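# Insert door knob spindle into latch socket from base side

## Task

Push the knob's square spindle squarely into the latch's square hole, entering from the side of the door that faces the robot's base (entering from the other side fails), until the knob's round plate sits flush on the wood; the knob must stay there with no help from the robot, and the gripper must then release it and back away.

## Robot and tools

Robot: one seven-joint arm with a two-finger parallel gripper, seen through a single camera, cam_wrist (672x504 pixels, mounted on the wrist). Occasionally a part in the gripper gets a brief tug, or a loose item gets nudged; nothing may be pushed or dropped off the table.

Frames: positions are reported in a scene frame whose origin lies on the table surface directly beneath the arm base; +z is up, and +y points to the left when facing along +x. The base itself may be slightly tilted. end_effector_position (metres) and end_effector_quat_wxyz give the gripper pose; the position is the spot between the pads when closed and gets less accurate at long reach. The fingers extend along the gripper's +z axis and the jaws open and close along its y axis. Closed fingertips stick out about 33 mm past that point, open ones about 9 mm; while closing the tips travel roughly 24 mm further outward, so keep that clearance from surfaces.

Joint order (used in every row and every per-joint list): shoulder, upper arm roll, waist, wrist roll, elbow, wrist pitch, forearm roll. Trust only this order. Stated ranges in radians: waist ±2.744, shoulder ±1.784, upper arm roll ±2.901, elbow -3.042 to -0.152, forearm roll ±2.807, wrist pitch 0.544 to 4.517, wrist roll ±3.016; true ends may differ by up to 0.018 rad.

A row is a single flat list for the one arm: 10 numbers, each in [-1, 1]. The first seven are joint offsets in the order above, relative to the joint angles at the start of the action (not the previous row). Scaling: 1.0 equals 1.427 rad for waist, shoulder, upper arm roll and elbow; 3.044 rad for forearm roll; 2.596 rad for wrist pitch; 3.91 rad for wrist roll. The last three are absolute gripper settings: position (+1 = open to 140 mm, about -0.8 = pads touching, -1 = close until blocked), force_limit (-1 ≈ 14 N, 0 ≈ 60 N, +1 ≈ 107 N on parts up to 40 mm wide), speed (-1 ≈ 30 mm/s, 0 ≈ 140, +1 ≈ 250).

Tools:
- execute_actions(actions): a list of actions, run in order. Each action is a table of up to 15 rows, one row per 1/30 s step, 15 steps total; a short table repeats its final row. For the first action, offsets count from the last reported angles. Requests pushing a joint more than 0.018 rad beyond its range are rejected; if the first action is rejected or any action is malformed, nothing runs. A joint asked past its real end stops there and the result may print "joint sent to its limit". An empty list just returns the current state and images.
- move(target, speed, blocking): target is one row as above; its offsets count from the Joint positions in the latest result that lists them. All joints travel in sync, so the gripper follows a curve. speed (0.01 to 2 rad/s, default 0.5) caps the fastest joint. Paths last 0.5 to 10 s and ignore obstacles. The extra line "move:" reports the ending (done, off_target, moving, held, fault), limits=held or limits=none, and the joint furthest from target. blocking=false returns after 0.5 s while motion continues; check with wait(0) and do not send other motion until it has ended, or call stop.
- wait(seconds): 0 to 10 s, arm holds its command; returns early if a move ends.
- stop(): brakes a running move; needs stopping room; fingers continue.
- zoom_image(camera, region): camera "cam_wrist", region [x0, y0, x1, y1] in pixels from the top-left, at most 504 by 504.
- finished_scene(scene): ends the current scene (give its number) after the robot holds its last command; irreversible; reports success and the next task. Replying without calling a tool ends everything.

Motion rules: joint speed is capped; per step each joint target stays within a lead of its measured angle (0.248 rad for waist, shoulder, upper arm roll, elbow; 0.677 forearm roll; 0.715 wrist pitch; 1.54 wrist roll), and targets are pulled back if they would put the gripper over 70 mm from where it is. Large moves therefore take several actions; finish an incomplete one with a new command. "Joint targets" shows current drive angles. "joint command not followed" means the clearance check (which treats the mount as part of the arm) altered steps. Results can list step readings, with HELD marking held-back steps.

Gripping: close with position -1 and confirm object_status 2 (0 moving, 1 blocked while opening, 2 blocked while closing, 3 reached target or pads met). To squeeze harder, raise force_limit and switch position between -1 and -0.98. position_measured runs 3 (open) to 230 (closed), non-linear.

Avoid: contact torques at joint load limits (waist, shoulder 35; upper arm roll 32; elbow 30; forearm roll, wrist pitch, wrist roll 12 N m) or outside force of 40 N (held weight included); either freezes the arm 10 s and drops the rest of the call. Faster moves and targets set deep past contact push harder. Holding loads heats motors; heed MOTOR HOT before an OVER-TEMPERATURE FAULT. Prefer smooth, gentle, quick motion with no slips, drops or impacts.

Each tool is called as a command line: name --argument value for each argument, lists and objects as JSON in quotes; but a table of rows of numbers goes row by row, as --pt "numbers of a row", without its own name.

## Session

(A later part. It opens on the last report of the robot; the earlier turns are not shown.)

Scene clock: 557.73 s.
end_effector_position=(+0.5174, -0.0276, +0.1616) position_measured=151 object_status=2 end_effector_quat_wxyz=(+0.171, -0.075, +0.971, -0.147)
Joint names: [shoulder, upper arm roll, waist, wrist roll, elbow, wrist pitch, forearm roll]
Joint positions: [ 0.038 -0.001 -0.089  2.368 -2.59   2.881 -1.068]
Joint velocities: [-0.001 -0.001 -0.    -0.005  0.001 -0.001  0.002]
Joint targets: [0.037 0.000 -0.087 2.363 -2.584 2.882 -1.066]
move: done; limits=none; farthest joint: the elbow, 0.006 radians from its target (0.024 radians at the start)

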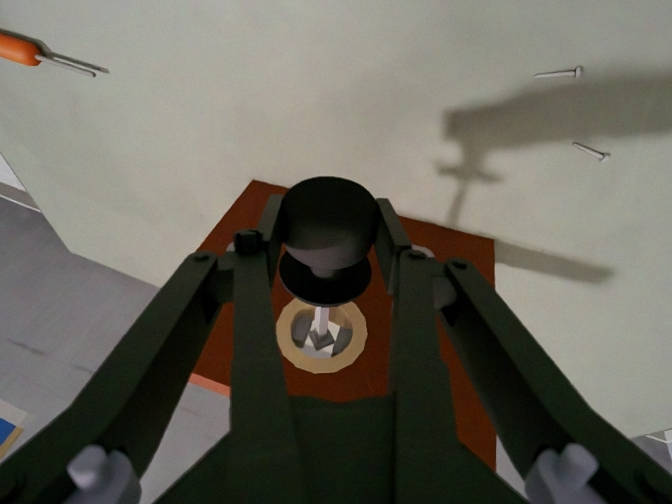

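move --target '[0.0007,0.0007,0.0032,-0.0015,0.0063,0.0003,0.0016,-1,0.6,-0.6]' --speed 0.02

zoom_image --camera "cam_wrist" --region '[295, 300, 345, 360]'

Scene clock: 563.40 s.
end_effector_position=(+0.5175, -0.0276, +0.1609) position_measured=151 object_status=2 end_effector_quat_wxyz=(+0.170, -0.075, +0.971, -0.148)
Joint names: [shoulder, upper arm roll, waist, wrist roll, elbow, wrist pitch, forearm roll]
Joint positions: [ 0.041 -0.001 -0.088  2.366 -2.588  2.878 -1.066]
Joint velocities: [ 0.001 -0.002  0.001  0.001  0.001 -0.001  0.001]
Joint targets: [0.039 0.000 -0.085 2.362 -2.581 2.882 -1.063]
move: done; limits=none; farthest joint: the elbow, 0.007 radians from its target (0.009 radians at the start)

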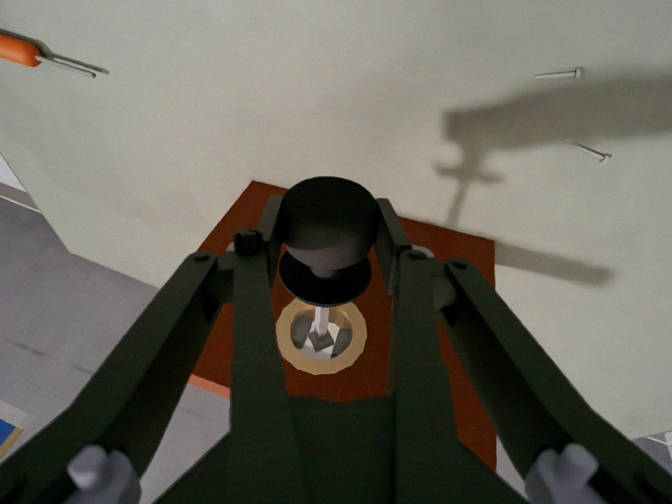

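Region (295, 300, 345, 360) of cam_wrist's 672x504 image, scaled by 8.400, with more detail than that image has.

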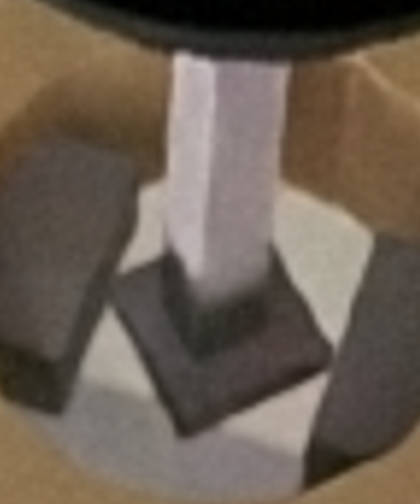

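zoom_image --camera "cam_wrist" --region '[306, 324, 338, 354]'

Region (306, 324, 338, 354) of cam_wrist's 672x504 image, scaled by 15.750, with more detail than that image has; it fills the top 472 rows of this view, and the rest is white.

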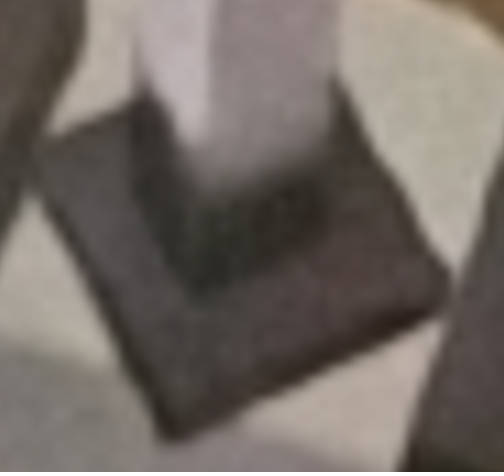

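move --target '[-0.0060,0.0007,0.0033,0,-0.0035,0.0012,0,-1,0.6,-0.6]' --speed 0.02

zoom_image --camera "cam_wrist" --region '[306, 324, 338, 354]'

Scene clock: 580.07 s.
end_effector_position=(+0.5153, -0.0264, +0.1606) position_measured=151 object_status=2 end_effector_quat_wxyz=(+0.169, -0.076, +0.971, -0.148)
Joint names: [shoulder, upper arm roll, waist, wrist roll, elbow, wrist pitch, forearm roll]
Joint positions: [ 0.037 -0.001 -0.085  2.366 -2.594  2.877 -1.065]
Joint velocities: [ 0.     0.     0.    -0.001 -0.003 -0.001  0.001]
Joint targets: [0.033 0.000 -0.083 2.366 -2.593 2.881 -1.066]
move: done; limits=none; farthest joint: the shoulder, 0.004 radians from its target (0.009 radians at the start)

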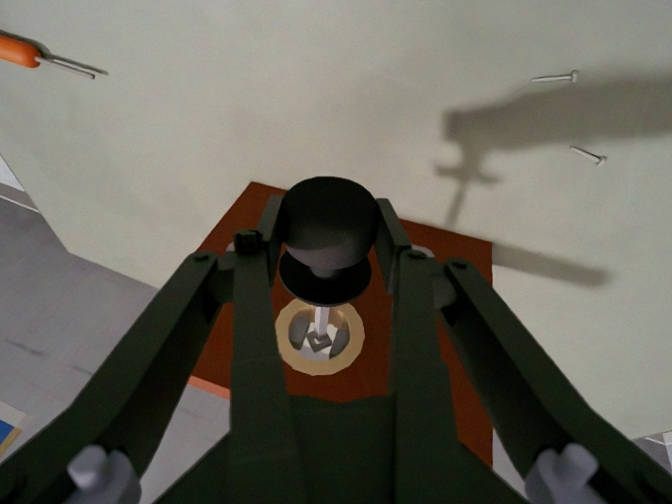

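Region (306, 324, 338, 354) of cam_wrist's 672x504 image, scaled by 15.750, with more detail than that image has; it fills the top 472 rows of this view, and the rest is white.

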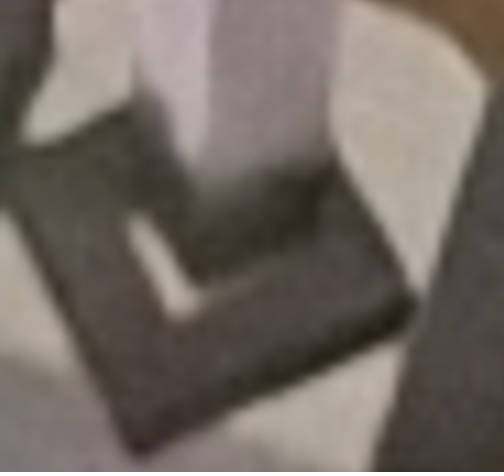

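move --target '[0.0,0.0007,-0.002,0,0.0058,0.0012,0,-1,0.6,-0.6]' --speed 0.02

zoom_image --camera "cam_wrist" --region '[306, 324, 338, 354]'

Scene clock: 588.33 s.
end_effector_position=(+0.5173, -0.0267, +0.1617) position_measured=151 object_status=2 end_effector_quat_wxyz=(+0.170, -0.076, +0.971, -0.148)
Joint names: [shoulder, upper arm roll, waist, wrist roll, elbow, wrist pitch, forearm roll]
Joint positions: [ 0.038 -0.001 -0.086  2.366 -2.59   2.877 -1.065]
Joint velocities: [-0.001 -0.001  0.001  0.001  0.002  0.001  0.   ]
Joint targets: [0.037 0.000 -0.088 2.366 -2.585 2.881 -1.065]
move: done; limits=none; farthest joint: the elbow, 0.004 radians from its target (0.008 radians at the start)

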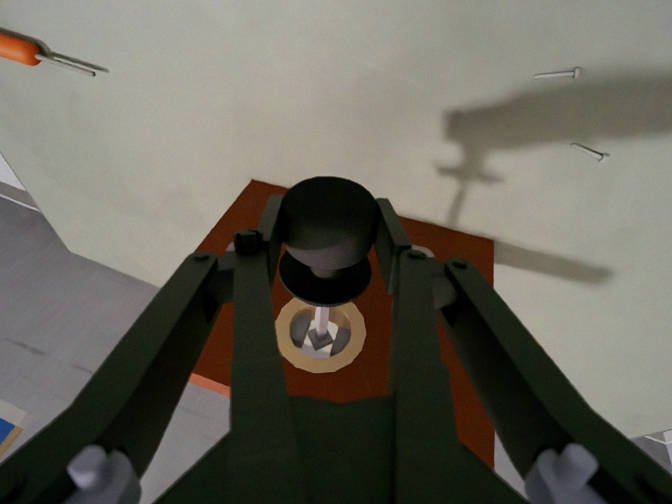

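Region (306, 324, 338, 354) of cam_wrist's 672x504 image, scaled by 15.750, with more detail than that image has; it fills the top 472 rows of this view, and the rest is white.

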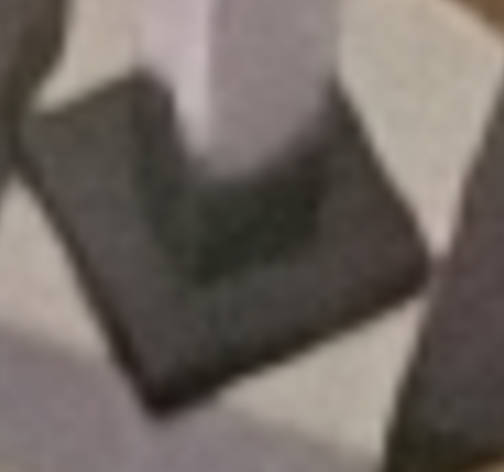

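move --target '[0.003,0.0007,0,0,0.009,0.0015,0,-1,0.6,-0.6]' --speed 0.02

zoom_image --camera "cam_wrist" --region '[306, 324, 338, 354]'

Scene clock: 591.83 s.
end_effector_position=(+0.5177, -0.0270, +0.1600) position_measured=151 object_status=2 end_effector_quat_wxyz=(+0.169, -0.076, +0.971, -0.148)
Joint names: [shoulder, upper arm roll, waist, wrist roll, elbow, wrist pitch, forearm roll]
Joint positions: [ 0.044 -0.001 -0.086  2.366 -2.586  2.877 -1.065]
Joint velocities: [-0.     0.001 -0.001  0.     0.    -0.001  0.001]
Joint targets: [0.042 0.000 -0.086 2.366 -2.577 2.881 -1.065]
move: done; limits=none; farthest joint: the elbow, 0.009 radians from its target (0.012 radians at the start)

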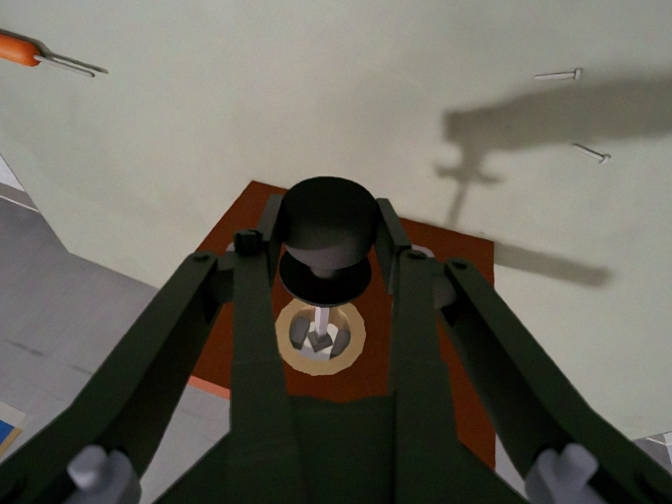

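Region (306, 324, 338, 354) of cam_wrist's 672x504 image, scaled by 15.750, with more detail than that image has; it fills the top 472 rows of this view, and the rest is white.

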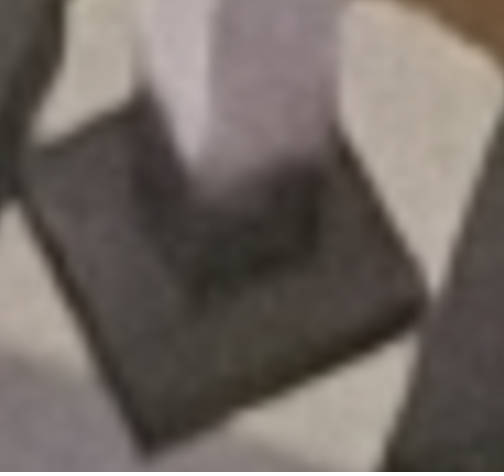

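move --target '[-0.0091,0.0007,0,0,-0.0063,0.0015,0,-0.98,1,-0.6]' --speed 0.03

zoom_image --camera "cam_wrist" --region '[306, 324, 338, 354]'

Scene clock: 605.47 s.
end_effector_position=(+0.5144, -0.0268, +0.1604) position_measured=152 object_status=2 end_effector_quat_wxyz=(+0.169, -0.076, +0.972, -0.148)
Joint names: [shoulder, upper arm roll, waist, wrist roll, elbow, wrist pitch, forearm roll]
Joint positions: [ 0.036 -0.001 -0.086  2.366 -2.596  2.877 -1.065]
Joint velocities: [-0.001  0.    -0.002  0.    -0.     0.001 -0.   ]
Joint targets: [0.031 0.000 -0.086 2.366 -2.595 2.880 -1.065]
move: done; limits=none; farthest joint: the shoulder, 0.005 radians from its target (0.013 radians at the start)

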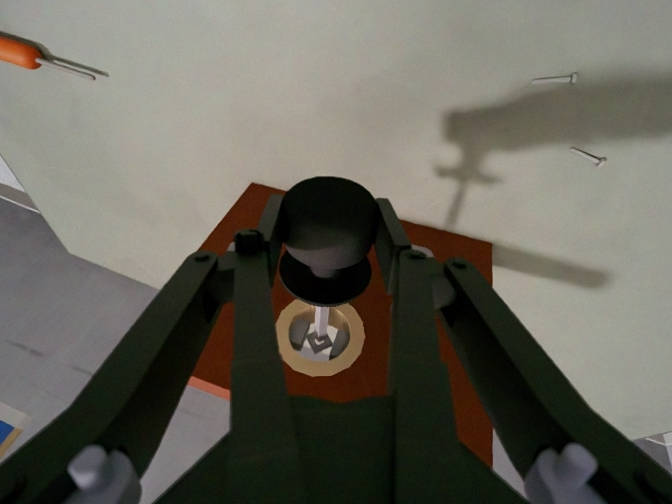

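Region (306, 324, 338, 354) of cam_wrist's 672x504 image, scaled by 15.750, with more detail than that image has; it fills the top 472 rows of this view, and the rest is white.

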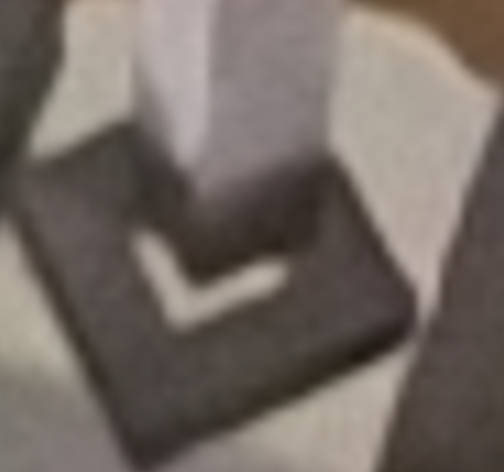

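execute_actions --actions '[]'

zoom_image --camera "cam_wrist" --region '[306,324,338,354]'

Scene clock: 621.27 s.
end_effector_position=(+0.5143, -0.0267, +0.1604) position_measured=152 object_status=2 end_effector_quat_wxyz=(+0.169, -0.076, +0.972, -0.148)
Joint names: [shoulder, upper arm roll, waist, wrist roll, elbow, wrist pitch, forearm roll]
Joint positions: [ 0.035 -0.001 -0.086  2.366 -2.596  2.877 -1.065]
Joint velocities: [ 0.     0.001  0.     0.    -0.001  0.001  0.001]
Joint targets: [0.031 0.000 -0.086 2.366 -2.595 2.880 -1.065]

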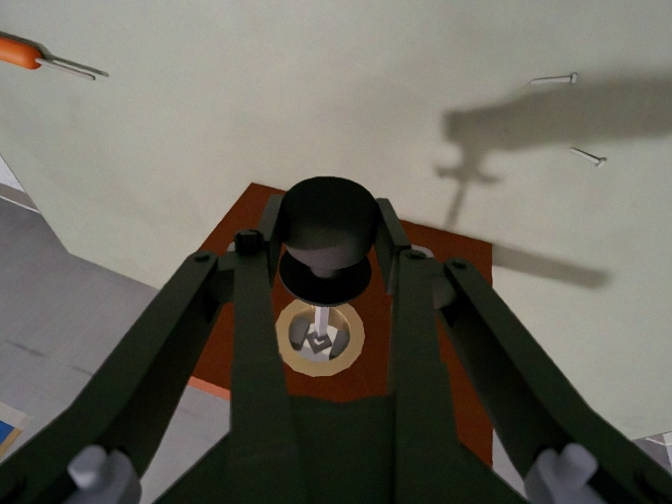

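Region (306, 324, 338, 354) of cam_wrist's 672x504 image, scaled by 15.750, with more detail than that image has; it fills the top 472 rows of this view, and the rest is white.

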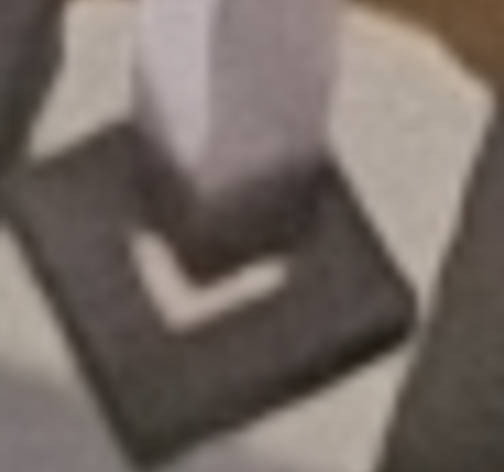

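execute_actions --actions '[[[-0.005,0,-0.002,0,-0.0017,0.001,0,-0.98,1,-0.6]]]'

zoom_image --camera "cam_wrist" --region '[306,324,338,354]'

Scene clock: 625.23 s.
end_effector_position=(+0.5132, -0.0269, +0.1605) position_measured=152 object_status=2 end_effector_quat_wxyz=(+0.168, -0.076, +0.972, -0.148)
Joint names: [shoulder, upper arm roll, waist, wrist roll, elbow, wrist pitch, forearm roll]
Joint positions: [ 0.033 -0.001 -0.086  2.366 -2.599  2.877 -1.065]
Joint velocities: [-0.001  0.001 -0.001  0.    -0.     0.    -0.   ]
Joint targets: [0.028 -0.001 -0.088 2.366 -2.598 2.880 -1.065]
Step readings (joint positions):
0: [0.035 -0.001 -0.086 2.366 -2.596 2.877 -1.065]
1: [0.035 -0.001 -0.086 2.366 -2.597 2.877 -1.065]
2: [0.034 -0.001 -0.086 2.366 -2.598 2.877 -1.065]
4: [0.033 -0.001 -0.086 2.366 -2.598 2.877 -1.065]
8: [0.033 -0.001 -0.086 2.366 -2.599 2.877 -1.065]
15: Joint positions above

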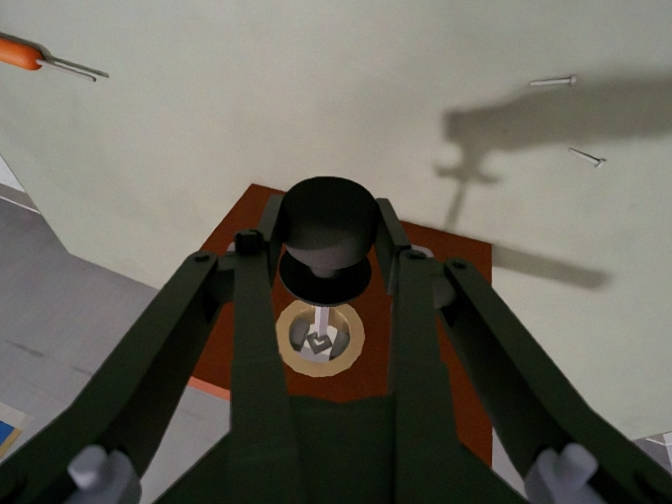

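Region (306, 324, 338, 354) of cam_wrist's 672x504 image, scaled by 15.750, with more detail than that image has; it fills the top 472 rows of this view, and the rest is white.

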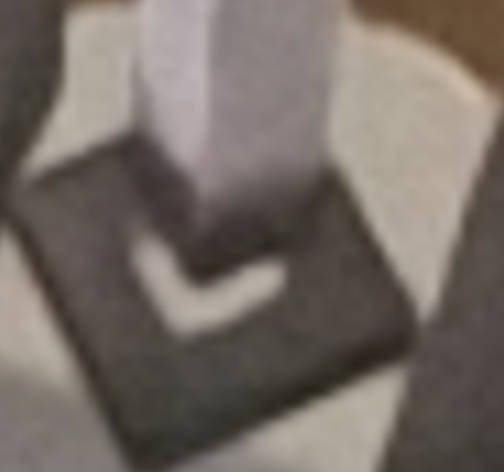

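execute_actions --actions '[[[-0.0035,0,-0.003,0,0.004,0.001,0,-0.98,1,-0.6]]]'

zoom_image --camera "cam_wrist" --region '[306,324,338,354]'

Scene clock: 629.90 s.
end_effector_position=(+0.5145, -0.0279, +0.1617) position_measured=152 object_status=2 end_effector_quat_wxyz=(+0.170, -0.075, +0.971, -0.148)
Joint names: [shoulder, upper arm roll, waist, wrist roll, elbow, wrist pitch, forearm roll]
Joint positions: [ 0.032 -0.001 -0.088  2.366 -2.597  2.877 -1.065]
Joint velocities: [-0.001  0.001  0.001  0.001  0.001  0.    -0.   ]
Joint targets: [0.028 -0.001 -0.090 2.366 -2.593 2.880 -1.065]
Step readings (joint positions):
0: [0.033 -0.001 -0.086 2.366 -2.599 2.877 -1.065]
1: [0.033 -0.001 -0.086 2.366 -2.599 2.877 -1.065]
2: [0.032 -0.001 -0.087 2.366 -2.598 2.877 -1.065]
4: [0.032 -0.001 -0.088 2.366 -2.598 2.877 -1.065]
8: [0.032 -0.001 -0.088 2.366 -2.597 2.877 -1.065]
15: Joint positions above

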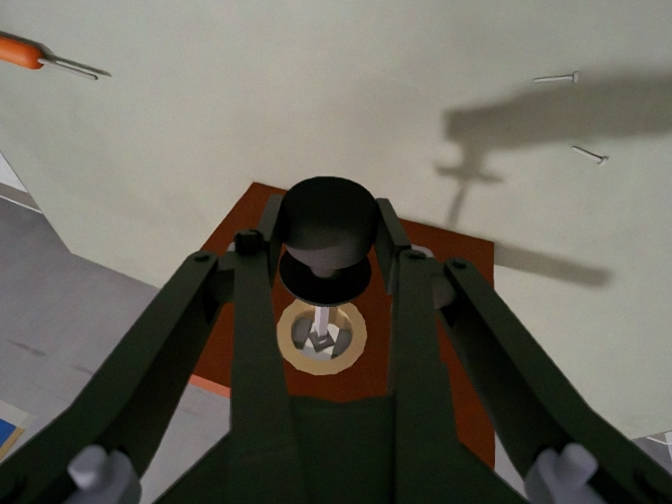

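Region (306, 324, 338, 354) of cam_wrist's 672x504 image, scaled by 15.750, with more detail than that image has; it fills the top 472 rows of this view, and the rest is white.

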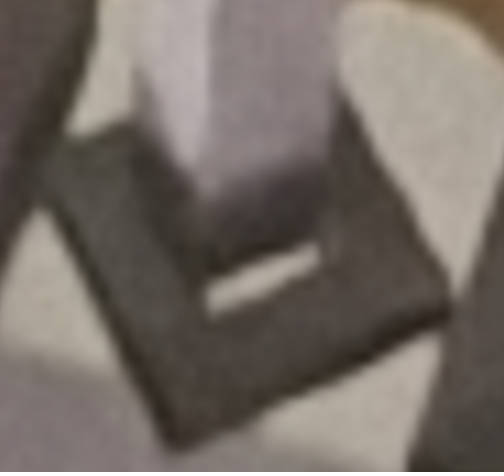

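execute_actions --actions '[[[0.0005,0,0.0008,-0.0005,0.002,0,0.0006,-0.98,1,-0.6],[0.0011,0,0.0014,-0.001,0.0035,-0.0005,0.0012,-0.98,1,-0.6],[0.0017,0,0.002,-0.0014,0.005,-0.001,0.0016,-0.98,1,-0.6],[0.0023,0,0.0025,-0.0017,0.0062,-0.0013,0.002,-0.98,1,-0.6],[0.0028,0,0.0028,-0.002,0.0072,-0.0016,0.0022,-0.98,1,-0.6]]]'

zoom_image --camera "cam_wrist" --region '[306,324,338,354]'

Scene clock: 636.50 s.
end_effector_position=(+0.5164, -0.0283, +0.1616) position_measured=152 object_status=2 end_effector_quat_wxyz=(+0.169, -0.075, +0.971, -0.149)
Joint names: [shoulder, upper arm roll, waist, wrist roll, elbow, wrist pitch, forearm roll]
Joint positions: [ 0.037 -0.001 -0.086  2.362 -2.591  2.873 -1.061]
Joint velocities: [ 0.002 -0.    -0.    -0.004  0.    -0.002  0.001]
Joint targets: [0.036 -0.001 -0.084 2.358 -2.587 2.873 -1.059]
Step readings (joint positions):
0: [0.032 -0.001 -0.088 2.366 -2.597 2.877 -1.065]
1: [0.032 -0.001 -0.088 2.366 -2.597 2.877 -1.065]
2: [0.033 -0.001 -0.088 2.366 -2.597 2.877 -1.065]
4: [0.034 -0.001 -0.088 2.365 -2.595 2.876 -1.064]
8: [0.036 -0.001 -0.087 2.364 -2.591 2.874 -1.062]
15: Joint positions above

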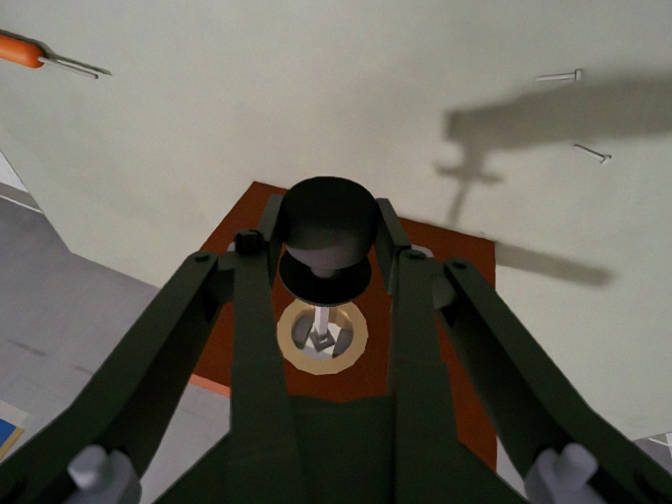

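Region (306, 324, 338, 354) of cam_wrist's 672x504 image, scaled by 15.750, with more detail than that image has; it fills the top 472 rows of this view, and the rest is white.

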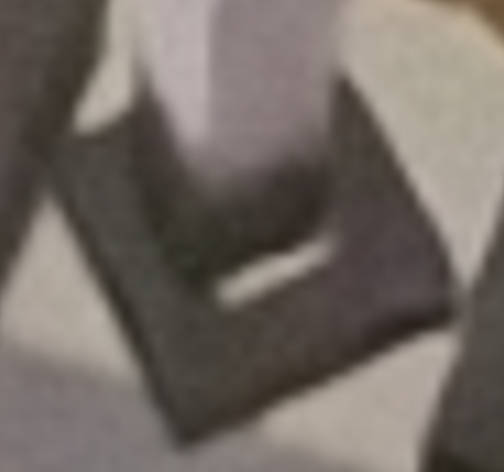

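execute_actions --actions '[[[-0.0035,0,0.0027,-0.001,0.0028,0,0.0006,-0.98,1,-0.6]]]'

zoom_image --camera "cam_wrist" --region '[306,324,338,354]'

Scene clock: 642.33 s.
end_effector_position=(+0.5167, -0.0276, +0.1621) position_measured=152 object_status=2 end_effector_quat_wxyz=(+0.169, -0.076, +0.971, -0.149)
Joint names: [shoulder, upper arm roll, waist, wrist roll, elbow, wrist pitch, forearm roll]
Joint positions: [ 0.036 -0.001 -0.085  2.361 -2.59   2.873 -1.061]
Joint velocities: [-0.    -0.001  0.     0.001  0.001 -0.001 -0.001]
Joint targets: [0.032 -0.001 -0.082 2.358 -2.587 2.873 -1.059]
Step readings (joint positions):
0: [0.037 -0.001 -0.086 2.361 -2.590 2.873 -1.061]
1: [0.037 -0.001 -0.086 2.361 -2.590 2.873 -1.061]
2: [0.037 -0.001 -0.086 2.361 -2.590 2.873 -1.061]
4: [0.036 -0.001 -0.085 2.361 -2.590 2.873 -1.061]
8: [0.036 -0.001 -0.085 2.361 -2.590 2.873 -1.061]
15: Joint positions above

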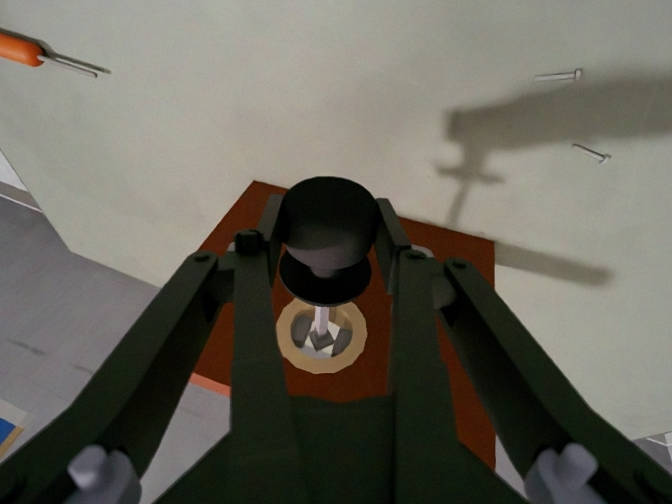

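Region (306, 324, 338, 354) of cam_wrist's 672x504 image, scaled by 15.750, with more detail than that image has; it fills the top 472 rows of this view, and the rest is white.

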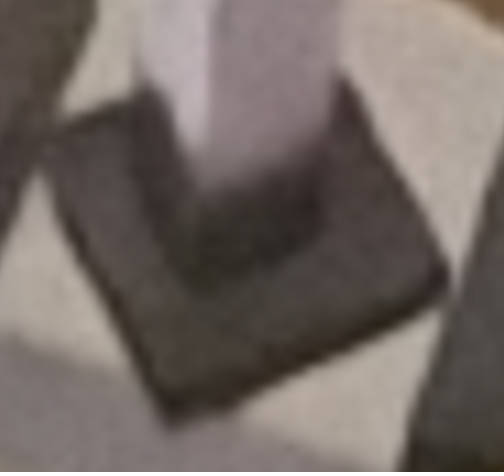

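execute_actions --actions '[[[0,0,0.0024,-0.001,0.0022,0,0.0006,-0.98,1,-0.6]]]'

zoom_image --camera "cam_wrist" --region '[306,324,338,354]'

Scene clock: 648.07 s.
end_effector_position=(+0.5166, -0.0270, +0.1616) position_measured=152 object_status=2 end_effector_quat_wxyz=(+0.169, -0.077, +0.971, -0.149)
Joint names: [shoulder, upper arm roll, waist, wrist roll, elbow, wrist pitch, forearm roll]
Joint positions: [ 0.037 -0.001 -0.084  2.36  -2.59   2.873 -1.061]
Joint velocities: [-0.001  0.     0.001 -0.001 -0.003 -0.     0.001]
Joint targets: [0.036 -0.001 -0.081 2.357 -2.587 2.873 -1.059]
Step readings (joint positions):
0: [0.036 -0.001 -0.085 2.361 -2.590 2.873 -1.061]
1: [0.036 -0.001 -0.085 2.361 -2.590 2.873 -1.061]
2: [0.036 -0.001 -0.084 2.361 -2.590 2.873 -1.061]
4: [0.037 -0.001 -0.084 2.361 -2.590 2.873 -1.061]
8: [0.037 -0.001 -0.084 2.360 -2.590 2.873 -1.061]
15: Joint positions above

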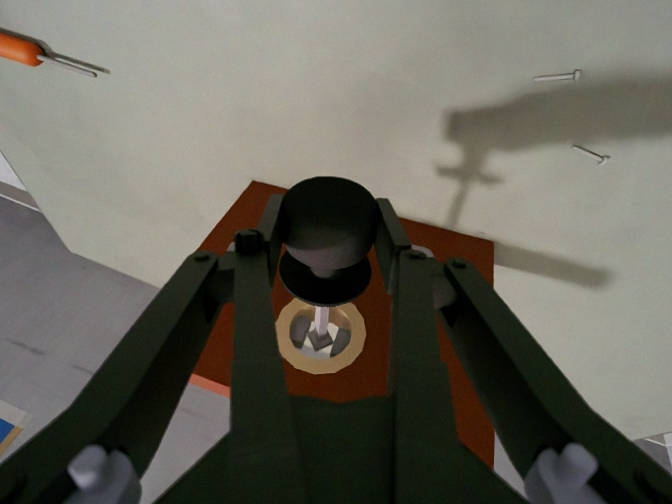

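Region (306, 324, 338, 354) of cam_wrist's 672x504 image, scaled by 15.750, with more detail than that image has; it fills the top 472 rows of this view, and the rest is white.

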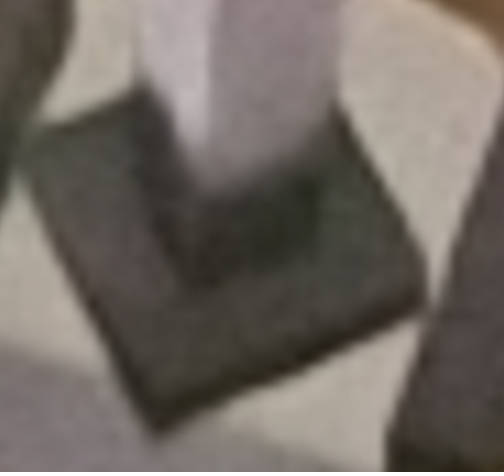

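execute_actions --actions '[[[0.0003,0,0.0022,-0.001,0.0028,0,0.0008,-0.98,1,-0.6],[0.0008,0,0.0024,-0.0011,0.0035,0,0.001,-0.98,1,-0.6],[0.0013,0,0.0025,-0.0012,0.0042,-0.0002,0.0013,-0.98,1,-0.6],[0.0018,0,0.0026,-0.0013,0.0049,-0.0002,0.0015,-0.98,1,-0.6],[0.0023,0,0.0027,-0.0014,0.0056,-0.0003,0.0018,-0.98,1,-0.6],[0.0028,0,0.0028,-0.0015,0.0063,-0.0004,0.002,-0.98,1,-0.6]]]'

zoom_image --camera "cam_wrist" --region '[306,324,338,354]'

Scene clock: 653.17 s.
end_effector_position=(+0.5175, -0.0268, +0.1608) position_measured=152 object_status=2 end_effector_quat_wxyz=(+0.168, -0.077, +0.971, -0.149)
Joint names: [shoulder, upper arm roll, waist, wrist roll, elbow, wrist pitch, forearm roll]
Joint positions: [ 0.042 -0.001 -0.082  2.358 -2.586  2.871 -1.057]
Joint velocities: [-0.    -0.001  0.001 -0.003  0.002 -0.001  0.   ]
Joint targets: [0.041 -0.001 -0.080 2.354 -2.581 2.871 -1.055]
Step readings (joint positions):
0: [0.037 -0.001 -0.084 2.360 -2.590 2.872 -1.061]
1: [0.037 -0.001 -0.083 2.360 -2.590 2.872 -1.061]
2: [0.038 -0.001 -0.083 2.360 -2.590 2.872 -1.060]
4: [0.039 -0.001 -0.083 2.359 -2.589 2.872 -1.060]
8: [0.041 -0.001 -0.082 2.359 -2.586 2.871 -1.058]
15: Joint positions above

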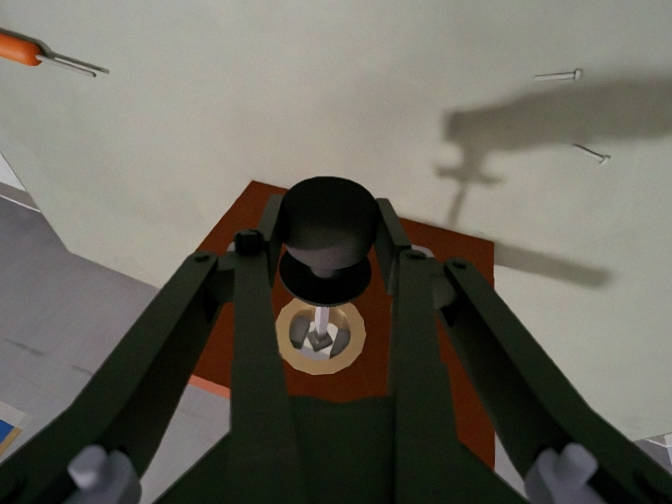

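Region (306, 324, 338, 354) of cam_wrist's 672x504 image, scaled by 15.750, with more detail than that image has; it fills the top 472 rows of this view, and the rest is white.

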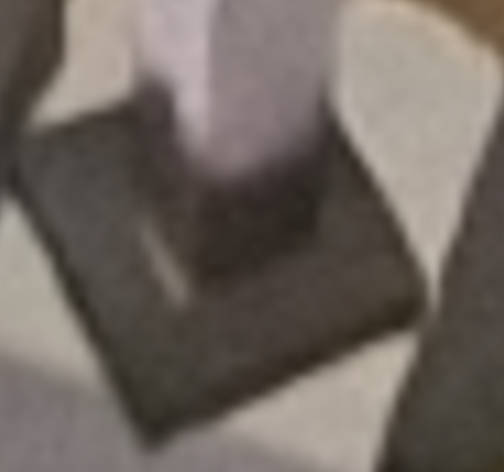

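execute_actions --actions '[[[0,0,0,0,-0.0021,0,0,-0.98,1,-0.6],[0,0,0,0,-0.0021,0,0,-0.98,1,-0.6],[0,0,0,0,-0.0021,0,0,-0.98,1,-0.6],[-0.0048,0,-0.0018,0,-0.0021,0,0,-0.98,1,-0.6]]]'

zoom_image --camera "cam_wrist" --region '[306,324,338,354]'

Scene clock: 660.07 s.
end_effector_position=(+0.5159, -0.0270, +0.1605) position_measured=152 object_status=2 end_effector_quat_wxyz=(+0.167, -0.077, +0.972, -0.149)
Joint names: [shoulder, upper arm roll, waist, wrist roll, elbow, wrist pitch, forearm roll]
Joint positions: [ 0.039 -0.001 -0.082  2.357 -2.59   2.87  -1.057]
Joint velocities: [ 0.     0.001 -0.001  0.002 -0.001 -0.001 -0.   ]
Joint targets: [0.035 -0.001 -0.085 2.358 -2.589 2.871 -1.057]
Step readings (joint positions):
0: [0.042 -0.001 -0.082 2.357 -2.586 2.870 -1.057]
1: [0.042 -0.001 -0.082 2.357 -2.586 2.870 -1.057]
2: [0.042 -0.001 -0.082 2.357 -2.587 2.870 -1.057]
4: [0.042 -0.001 -0.082 2.357 -2.589 2.870 -1.057]
8: [0.040 -0.001 -0.082 2.357 -2.590 2.870 -1.057]
15: Joint positions above

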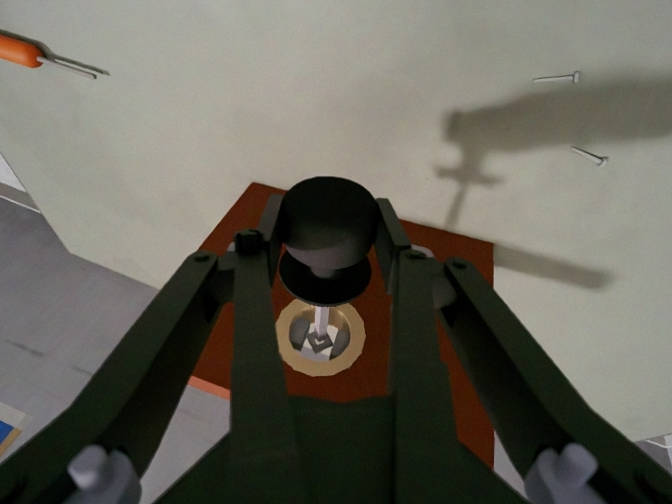

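Region (306, 324, 338, 354) of cam_wrist's 672x504 image, scaled by 15.750, with more detail than that image has; it fills the top 472 rows of this view, and the rest is white.

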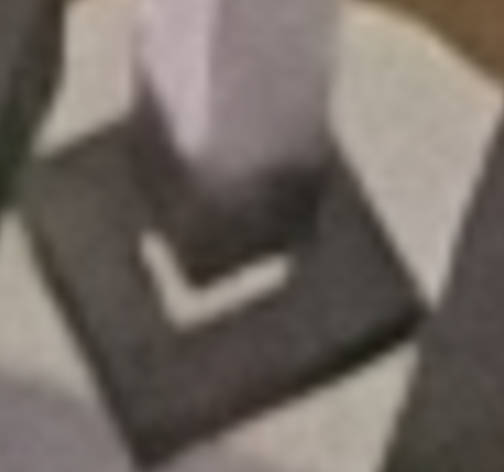

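execute_actions --actions '[[[-0.003,0,-0.0025,0,0.0025,0,0,-0.98,1,-0.6],[-0.003,0,-0.0025,0,0.003,0,0,-0.98,1,-0.6],[-0.003,0,-0.0025,0,0.0035,0,0,-0.98,1,-0.6],[-0.003,0,-0.0025,0,0.004,0,0,-0.98,1,-0.6]]]'

zoom_image --camera "cam_wrist" --region '[306,324,338,354]'

Scene clock: 668.60 s.
end_effector_position=(+0.5170, -0.0277, +0.1613) position_measured=152 object_status=2 end_effector_quat_wxyz=(+0.168, -0.076, +0.971, -0.150)
Joint names: [shoulder, upper arm roll, waist, wrist roll, elbow, wrist pitch, forearm roll]
Joint positions: [ 0.039 -0.001 -0.084  2.357 -2.588  2.87  -1.057]
Joint velocities: [-0.    -0.    -0.001  0.001 -0.001  0.001 -0.001]
Joint targets: [0.035 -0.001 -0.086 2.357 -2.584 2.870 -1.057]
Step readings (joint positions):
0: [0.039 -0.001 -0.082 2.357 -2.590 2.870 -1.057]
1: [0.039 -0.001 -0.083 2.357 -2.590 2.870 -1.057]
2: [0.039 -0.001 -0.083 2.357 -2.590 2.870 -1.057]
4: [0.039 -0.001 -0.083 2.357 -2.589 2.870 -1.057]
8: [0.039 -0.001 -0.083 2.357 -2.588 2.870 -1.057]
15: Joint positions above

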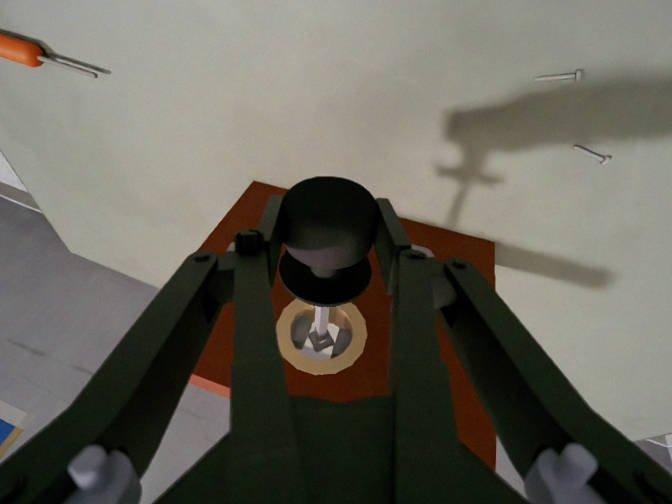

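Region (306, 324, 338, 354) of cam_wrist's 672x504 image, scaled by 15.750, with more detail than that image has; it fills the top 472 rows of this view, and the rest is white.

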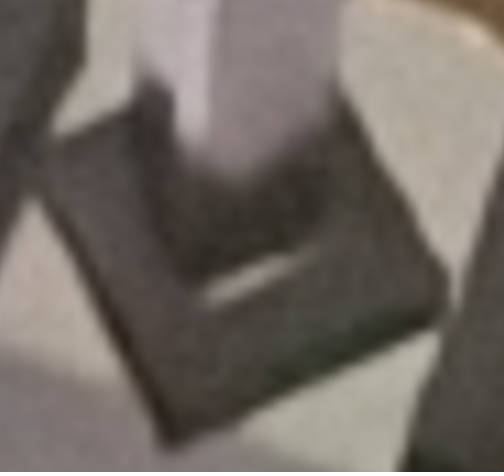

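execute_actions --actions '[[[-0.003,0,0.0021,0,0.003,0,0,-0.98,1,-0.6],[-0.003,0,0.0021,0,0.003,0,0,-0.98,1,-0.6],[-0.003,0,0.0021,0,0.003,0,0,-0.98,1,-0.6],[-0.003,0,0.0021,0,0.003,0,0,-0.98,1,-0.6],[-0.003,0,0.0021,0,0.0035,0,0,-0.98,1,-0.6]]]'

zoom_image --camera "cam_wrist" --region '[306,324,338,354]'

Scene clock: 672.70 s.
end_effector_position=(+0.5173, -0.0275, +0.1616) position_measured=152 object_status=2 end_effector_quat_wxyz=(+0.168, -0.076, +0.971, -0.150)
Joint names: [shoulder, upper arm roll, waist, wrist roll, elbow, wrist pitch, forearm roll]
Joint positions: [ 0.039 -0.001 -0.083  2.357 -2.587  2.87  -1.057]
Joint velocities: [-0.001 -0.     0.001 -0.001  0.001  0.001  0.001]
Joint targets: [0.035 -0.001 -0.081 2.357 -2.583 2.870 -1.057]
Step readings (joint positions):
0: [0.039 -0.001 -0.084 2.357 -2.588 2.870 -1.057]
1: [0.039 -0.001 -0.083 2.357 -2.588 2.870 -1.057]
2: [0.039 -0.001 -0.083 2.357 -2.588 2.870 -1.057]
4: [0.039 -0.001 -0.083 2.357 -2.587 2.870 -1.057]
8: [0.039 -0.001 -0.083 2.357 -2.587 2.870 -1.057]
15: Joint positions above

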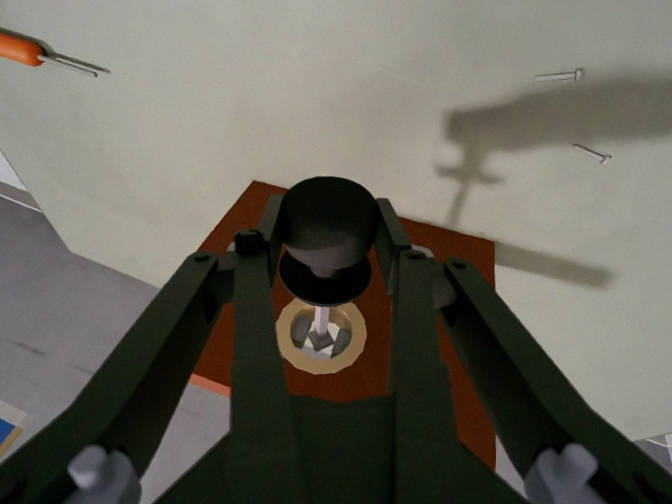

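Region (306, 324, 338, 354) of cam_wrist's 672x504 image, scaled by 15.750, with more detail than that image has; it fills the top 472 rows of this view, and the rest is white.

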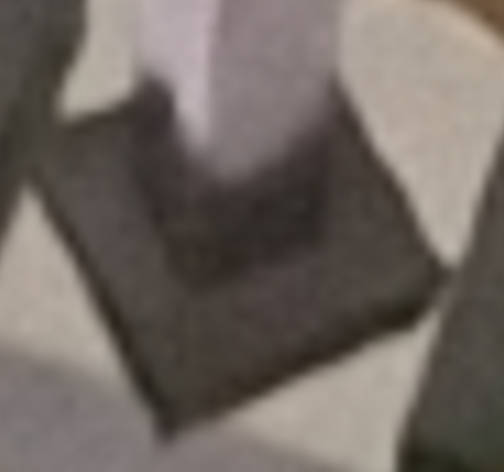

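execute_actions --actions '[[[-0.003,0,0.0022,0,0.003,0,0,-0.98,1,-0.6],[-0.003,0,0.0022,0,0.003,0,0,-0.98,1,-0.6],[-0.001,0,0.0022,0,0.0035,0,0,-0.98,1,-0.6],[-0.0005,0,0.0022,0,0.004,0,0,-0.98,1,-0.6],[0,0,0.0022,0,0.0045,0,0.0005,-0.98,1,-0.6]]]'

zoom_image --camera "cam_wrist" --region '[306,324,338,354]'

Scene clock: 677.33 s.
end_effector_position=(+0.5174, -0.0275, +0.1613) position_measured=152 object_status=2 end_effector_quat_wxyz=(+0.168, -0.077, +0.971, -0.150)
Joint names: [shoulder, upper arm roll, waist, wrist roll, elbow, wrist pitch, forearm roll]
Joint positions: [ 0.04  -0.001 -0.082  2.357 -2.586  2.868 -1.057]
Joint velocities: [-0.001 -0.    -0.     0.    -0.    -0.    -0.   ]
Joint targets: [0.039 -0.001 -0.080 2.357 -2.581 2.870 -1.055]
Step readings (joint positions):
0: [0.039 -0.001 -0.083 2.357 -2.587 2.869 -1.057]
1: [0.039 -0.001 -0.083 2.357 -2.587 2.869 -1.057]
2: [0.039 -0.001 -0.082 2.357 -2.587 2.869 -1.057]
4: [0.039 -0.001 -0.082 2.357 -2.587 2.869 -1.057]
8: [0.040 -0.001 -0.082 2.357 -2.586 2.868 -1.057]
15: Joint positions above

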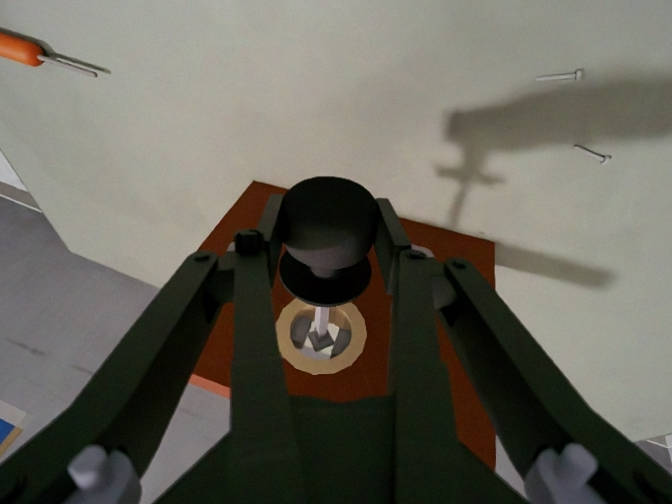

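Region (306, 324, 338, 354) of cam_wrist's 672x504 image, scaled by 15.750, with more detail than that image has; it fills the top 472 rows of this view, and the rest is white.

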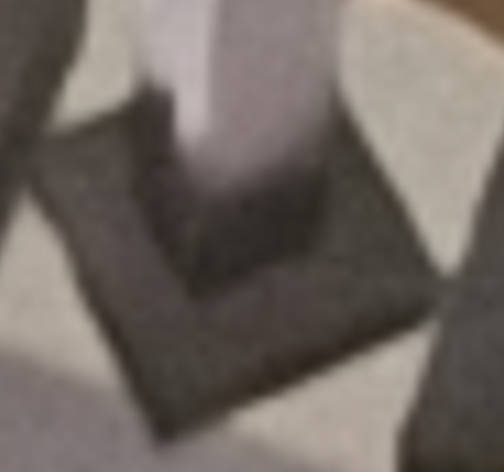

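execute_actions --actions '[[[-0.002,0,0.0016,0,0.004,0.0008,0.0007,-0.98,1,-0.6],[-0.002,0,0.0016,0,0.0045,0.0008,0.0007,-0.98,1,-0.6],[-0.002,0,0.0016,0,0.005,0.0008,0.0007,-0.98,1,-0.6],[-0.002,0,0.0016,0,0.0055,0.0008,0.0007,-0.98,1,-0.6],[-0.002,0,0.0016,0,0.006,0.0008,0.0007,-0.98,1,-0.6]]]'

zoom_image --camera "cam_wrist" --region '[306,324,338,354]'

Scene clock: 680.73 s.
end_effector_position=(+0.5174, -0.0275, +0.1614) position_measured=152 object_status=2 end_effector_quat_wxyz=(+0.167, -0.077, +0.971, -0.151)
Joint names: [shoulder, upper arm roll, waist, wrist roll, elbow, wrist pitch, forearm roll]
Joint positions: [ 0.04  -0.001 -0.081  2.357 -2.586  2.867 -1.057]
Joint velocities: [-0.    -0.     0.001  0.     0.002 -0.     0.001]
Joint targets: [0.037 -0.001 -0.080 2.357 -2.578 2.870 -1.054]
Step readings (joint positions):
0: [0.040 -0.001 -0.082 2.357 -2.586 2.868 -1.057]
1: [0.040 -0.001 -0.082 2.357 -2.586 2.868 -1.057]
2: [0.040 -0.001 -0.082 2.357 -2.586 2.868 -1.057]
4: [0.040 -0.001 -0.082 2.357 -2.586 2.868 -1.057]
8: [0.040 -0.001 -0.082 2.357 -2.586 2.867 -1.057]
15: Joint positions above

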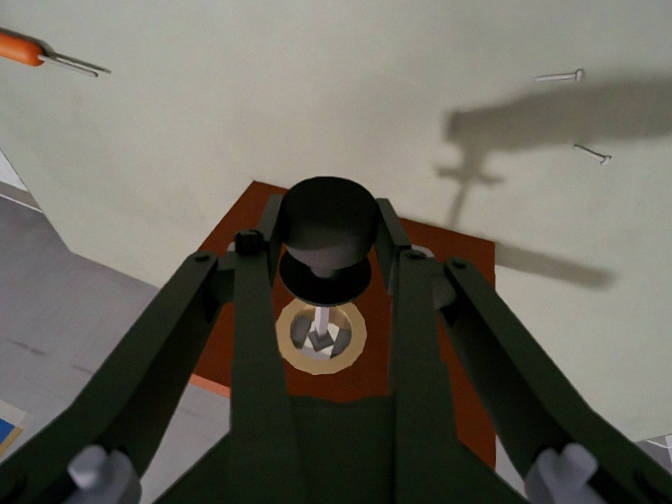

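Region (306, 324, 338, 354) of cam_wrist's 672x504 image, scaled by 15.750, with more detail than that image has; it fills the top 472 rows of this view, and the rest is white.

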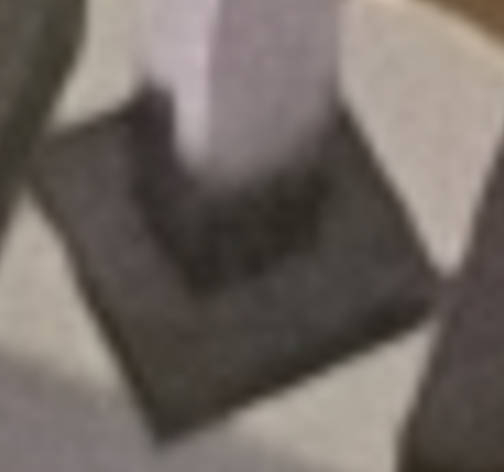

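execute_actions --actions '[[[-0.002,0,0.0012,0,0.004,0.0011,0.0007,-0.98,1,-0.6],[-0.0015,0,0.0012,0,0.004,0.0011,0.0007,-0.98,1,-0.6],[-0.001,0,0.0012,0,0.004,0.0011,0.0007,-0.98,1,-0.6],[-0.0007,0,0.0012,0,0.004,0.0011,0.0007,-0.98,1,-0.6],[-0.0004,0,0.0012,0,0.004,0.0011,0.0007,-0.98,1,-0.6],[-0.0002,0,0.0012,0,0.004,0.0011,0.0007,-0.98,1,-0.6],[0,0,0.0012,0,0.004,0.0011,0.0007,-0.98,1,-0.6],[0.0002,0,0.0012,0,0.004,0.0011,0.0007,-0.98,1,-0.6],[0.0004,0,0.0012,0,0.0042,0.0011,0.0007,-0.98,1,-0.6],[0.0006,0,0.0012,0,0.0045,0.0011,0.0007,-0.98,1,-0.6],[0.0008,0,0.0012,0,0.005,0.0011,0.0007,-0.98,1,-0.6]]]'

zoom_image --camera "cam_wrist" --region '[306,324,338,354]'

Scene clock: 690.37 s.
end_effector_position=(+0.5175, -0.0275, +0.1607) position_measured=152 object_status=2 end_effector_quat_wxyz=(+0.167, -0.077, +0.971, -0.151)
Joint names: [shoulder, upper arm roll, waist, wrist roll, elbow, wrist pitch, forearm roll]
Joint positions: [ 0.042 -0.001 -0.081  2.357 -2.585  2.867 -1.056]
Joint velocities: [ 0.001  0.    -0.     0.001  0.002  0.001  0.   ]
Joint targets: [0.041 -0.001 -0.080 2.357 -2.579 2.870 -1.054]
Step readings (joint positions):
0: [0.040 -0.001 -0.081 2.357 -2.586 2.867 -1.057]
1: [0.040 -0.001 -0.081 2.357 -2.586 2.867 -1.057]
2: [0.040 -0.001 -0.081 2.357 -2.586 2.867 -1.057]
4: [0.040 -0.001 -0.081 2.357 -2.586 2.867 -1.057]
8: [0.041 -0.001 -0.081 2.357 -2.586 2.867 -1.057]
15: Joint positions above

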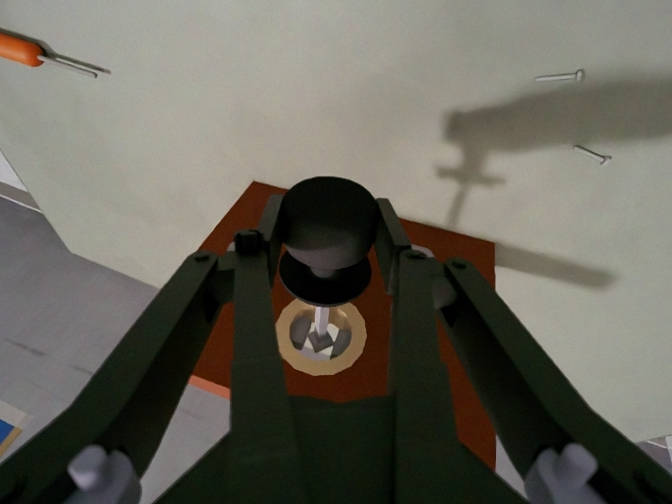

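Region (306, 324, 338, 354) of cam_wrist's 672x504 image, scaled by 15.750, with more detail than that image has; it fills the top 472 rows of this view, and the rest is white.

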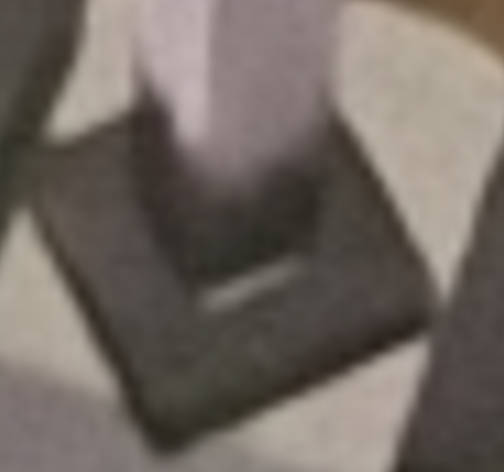

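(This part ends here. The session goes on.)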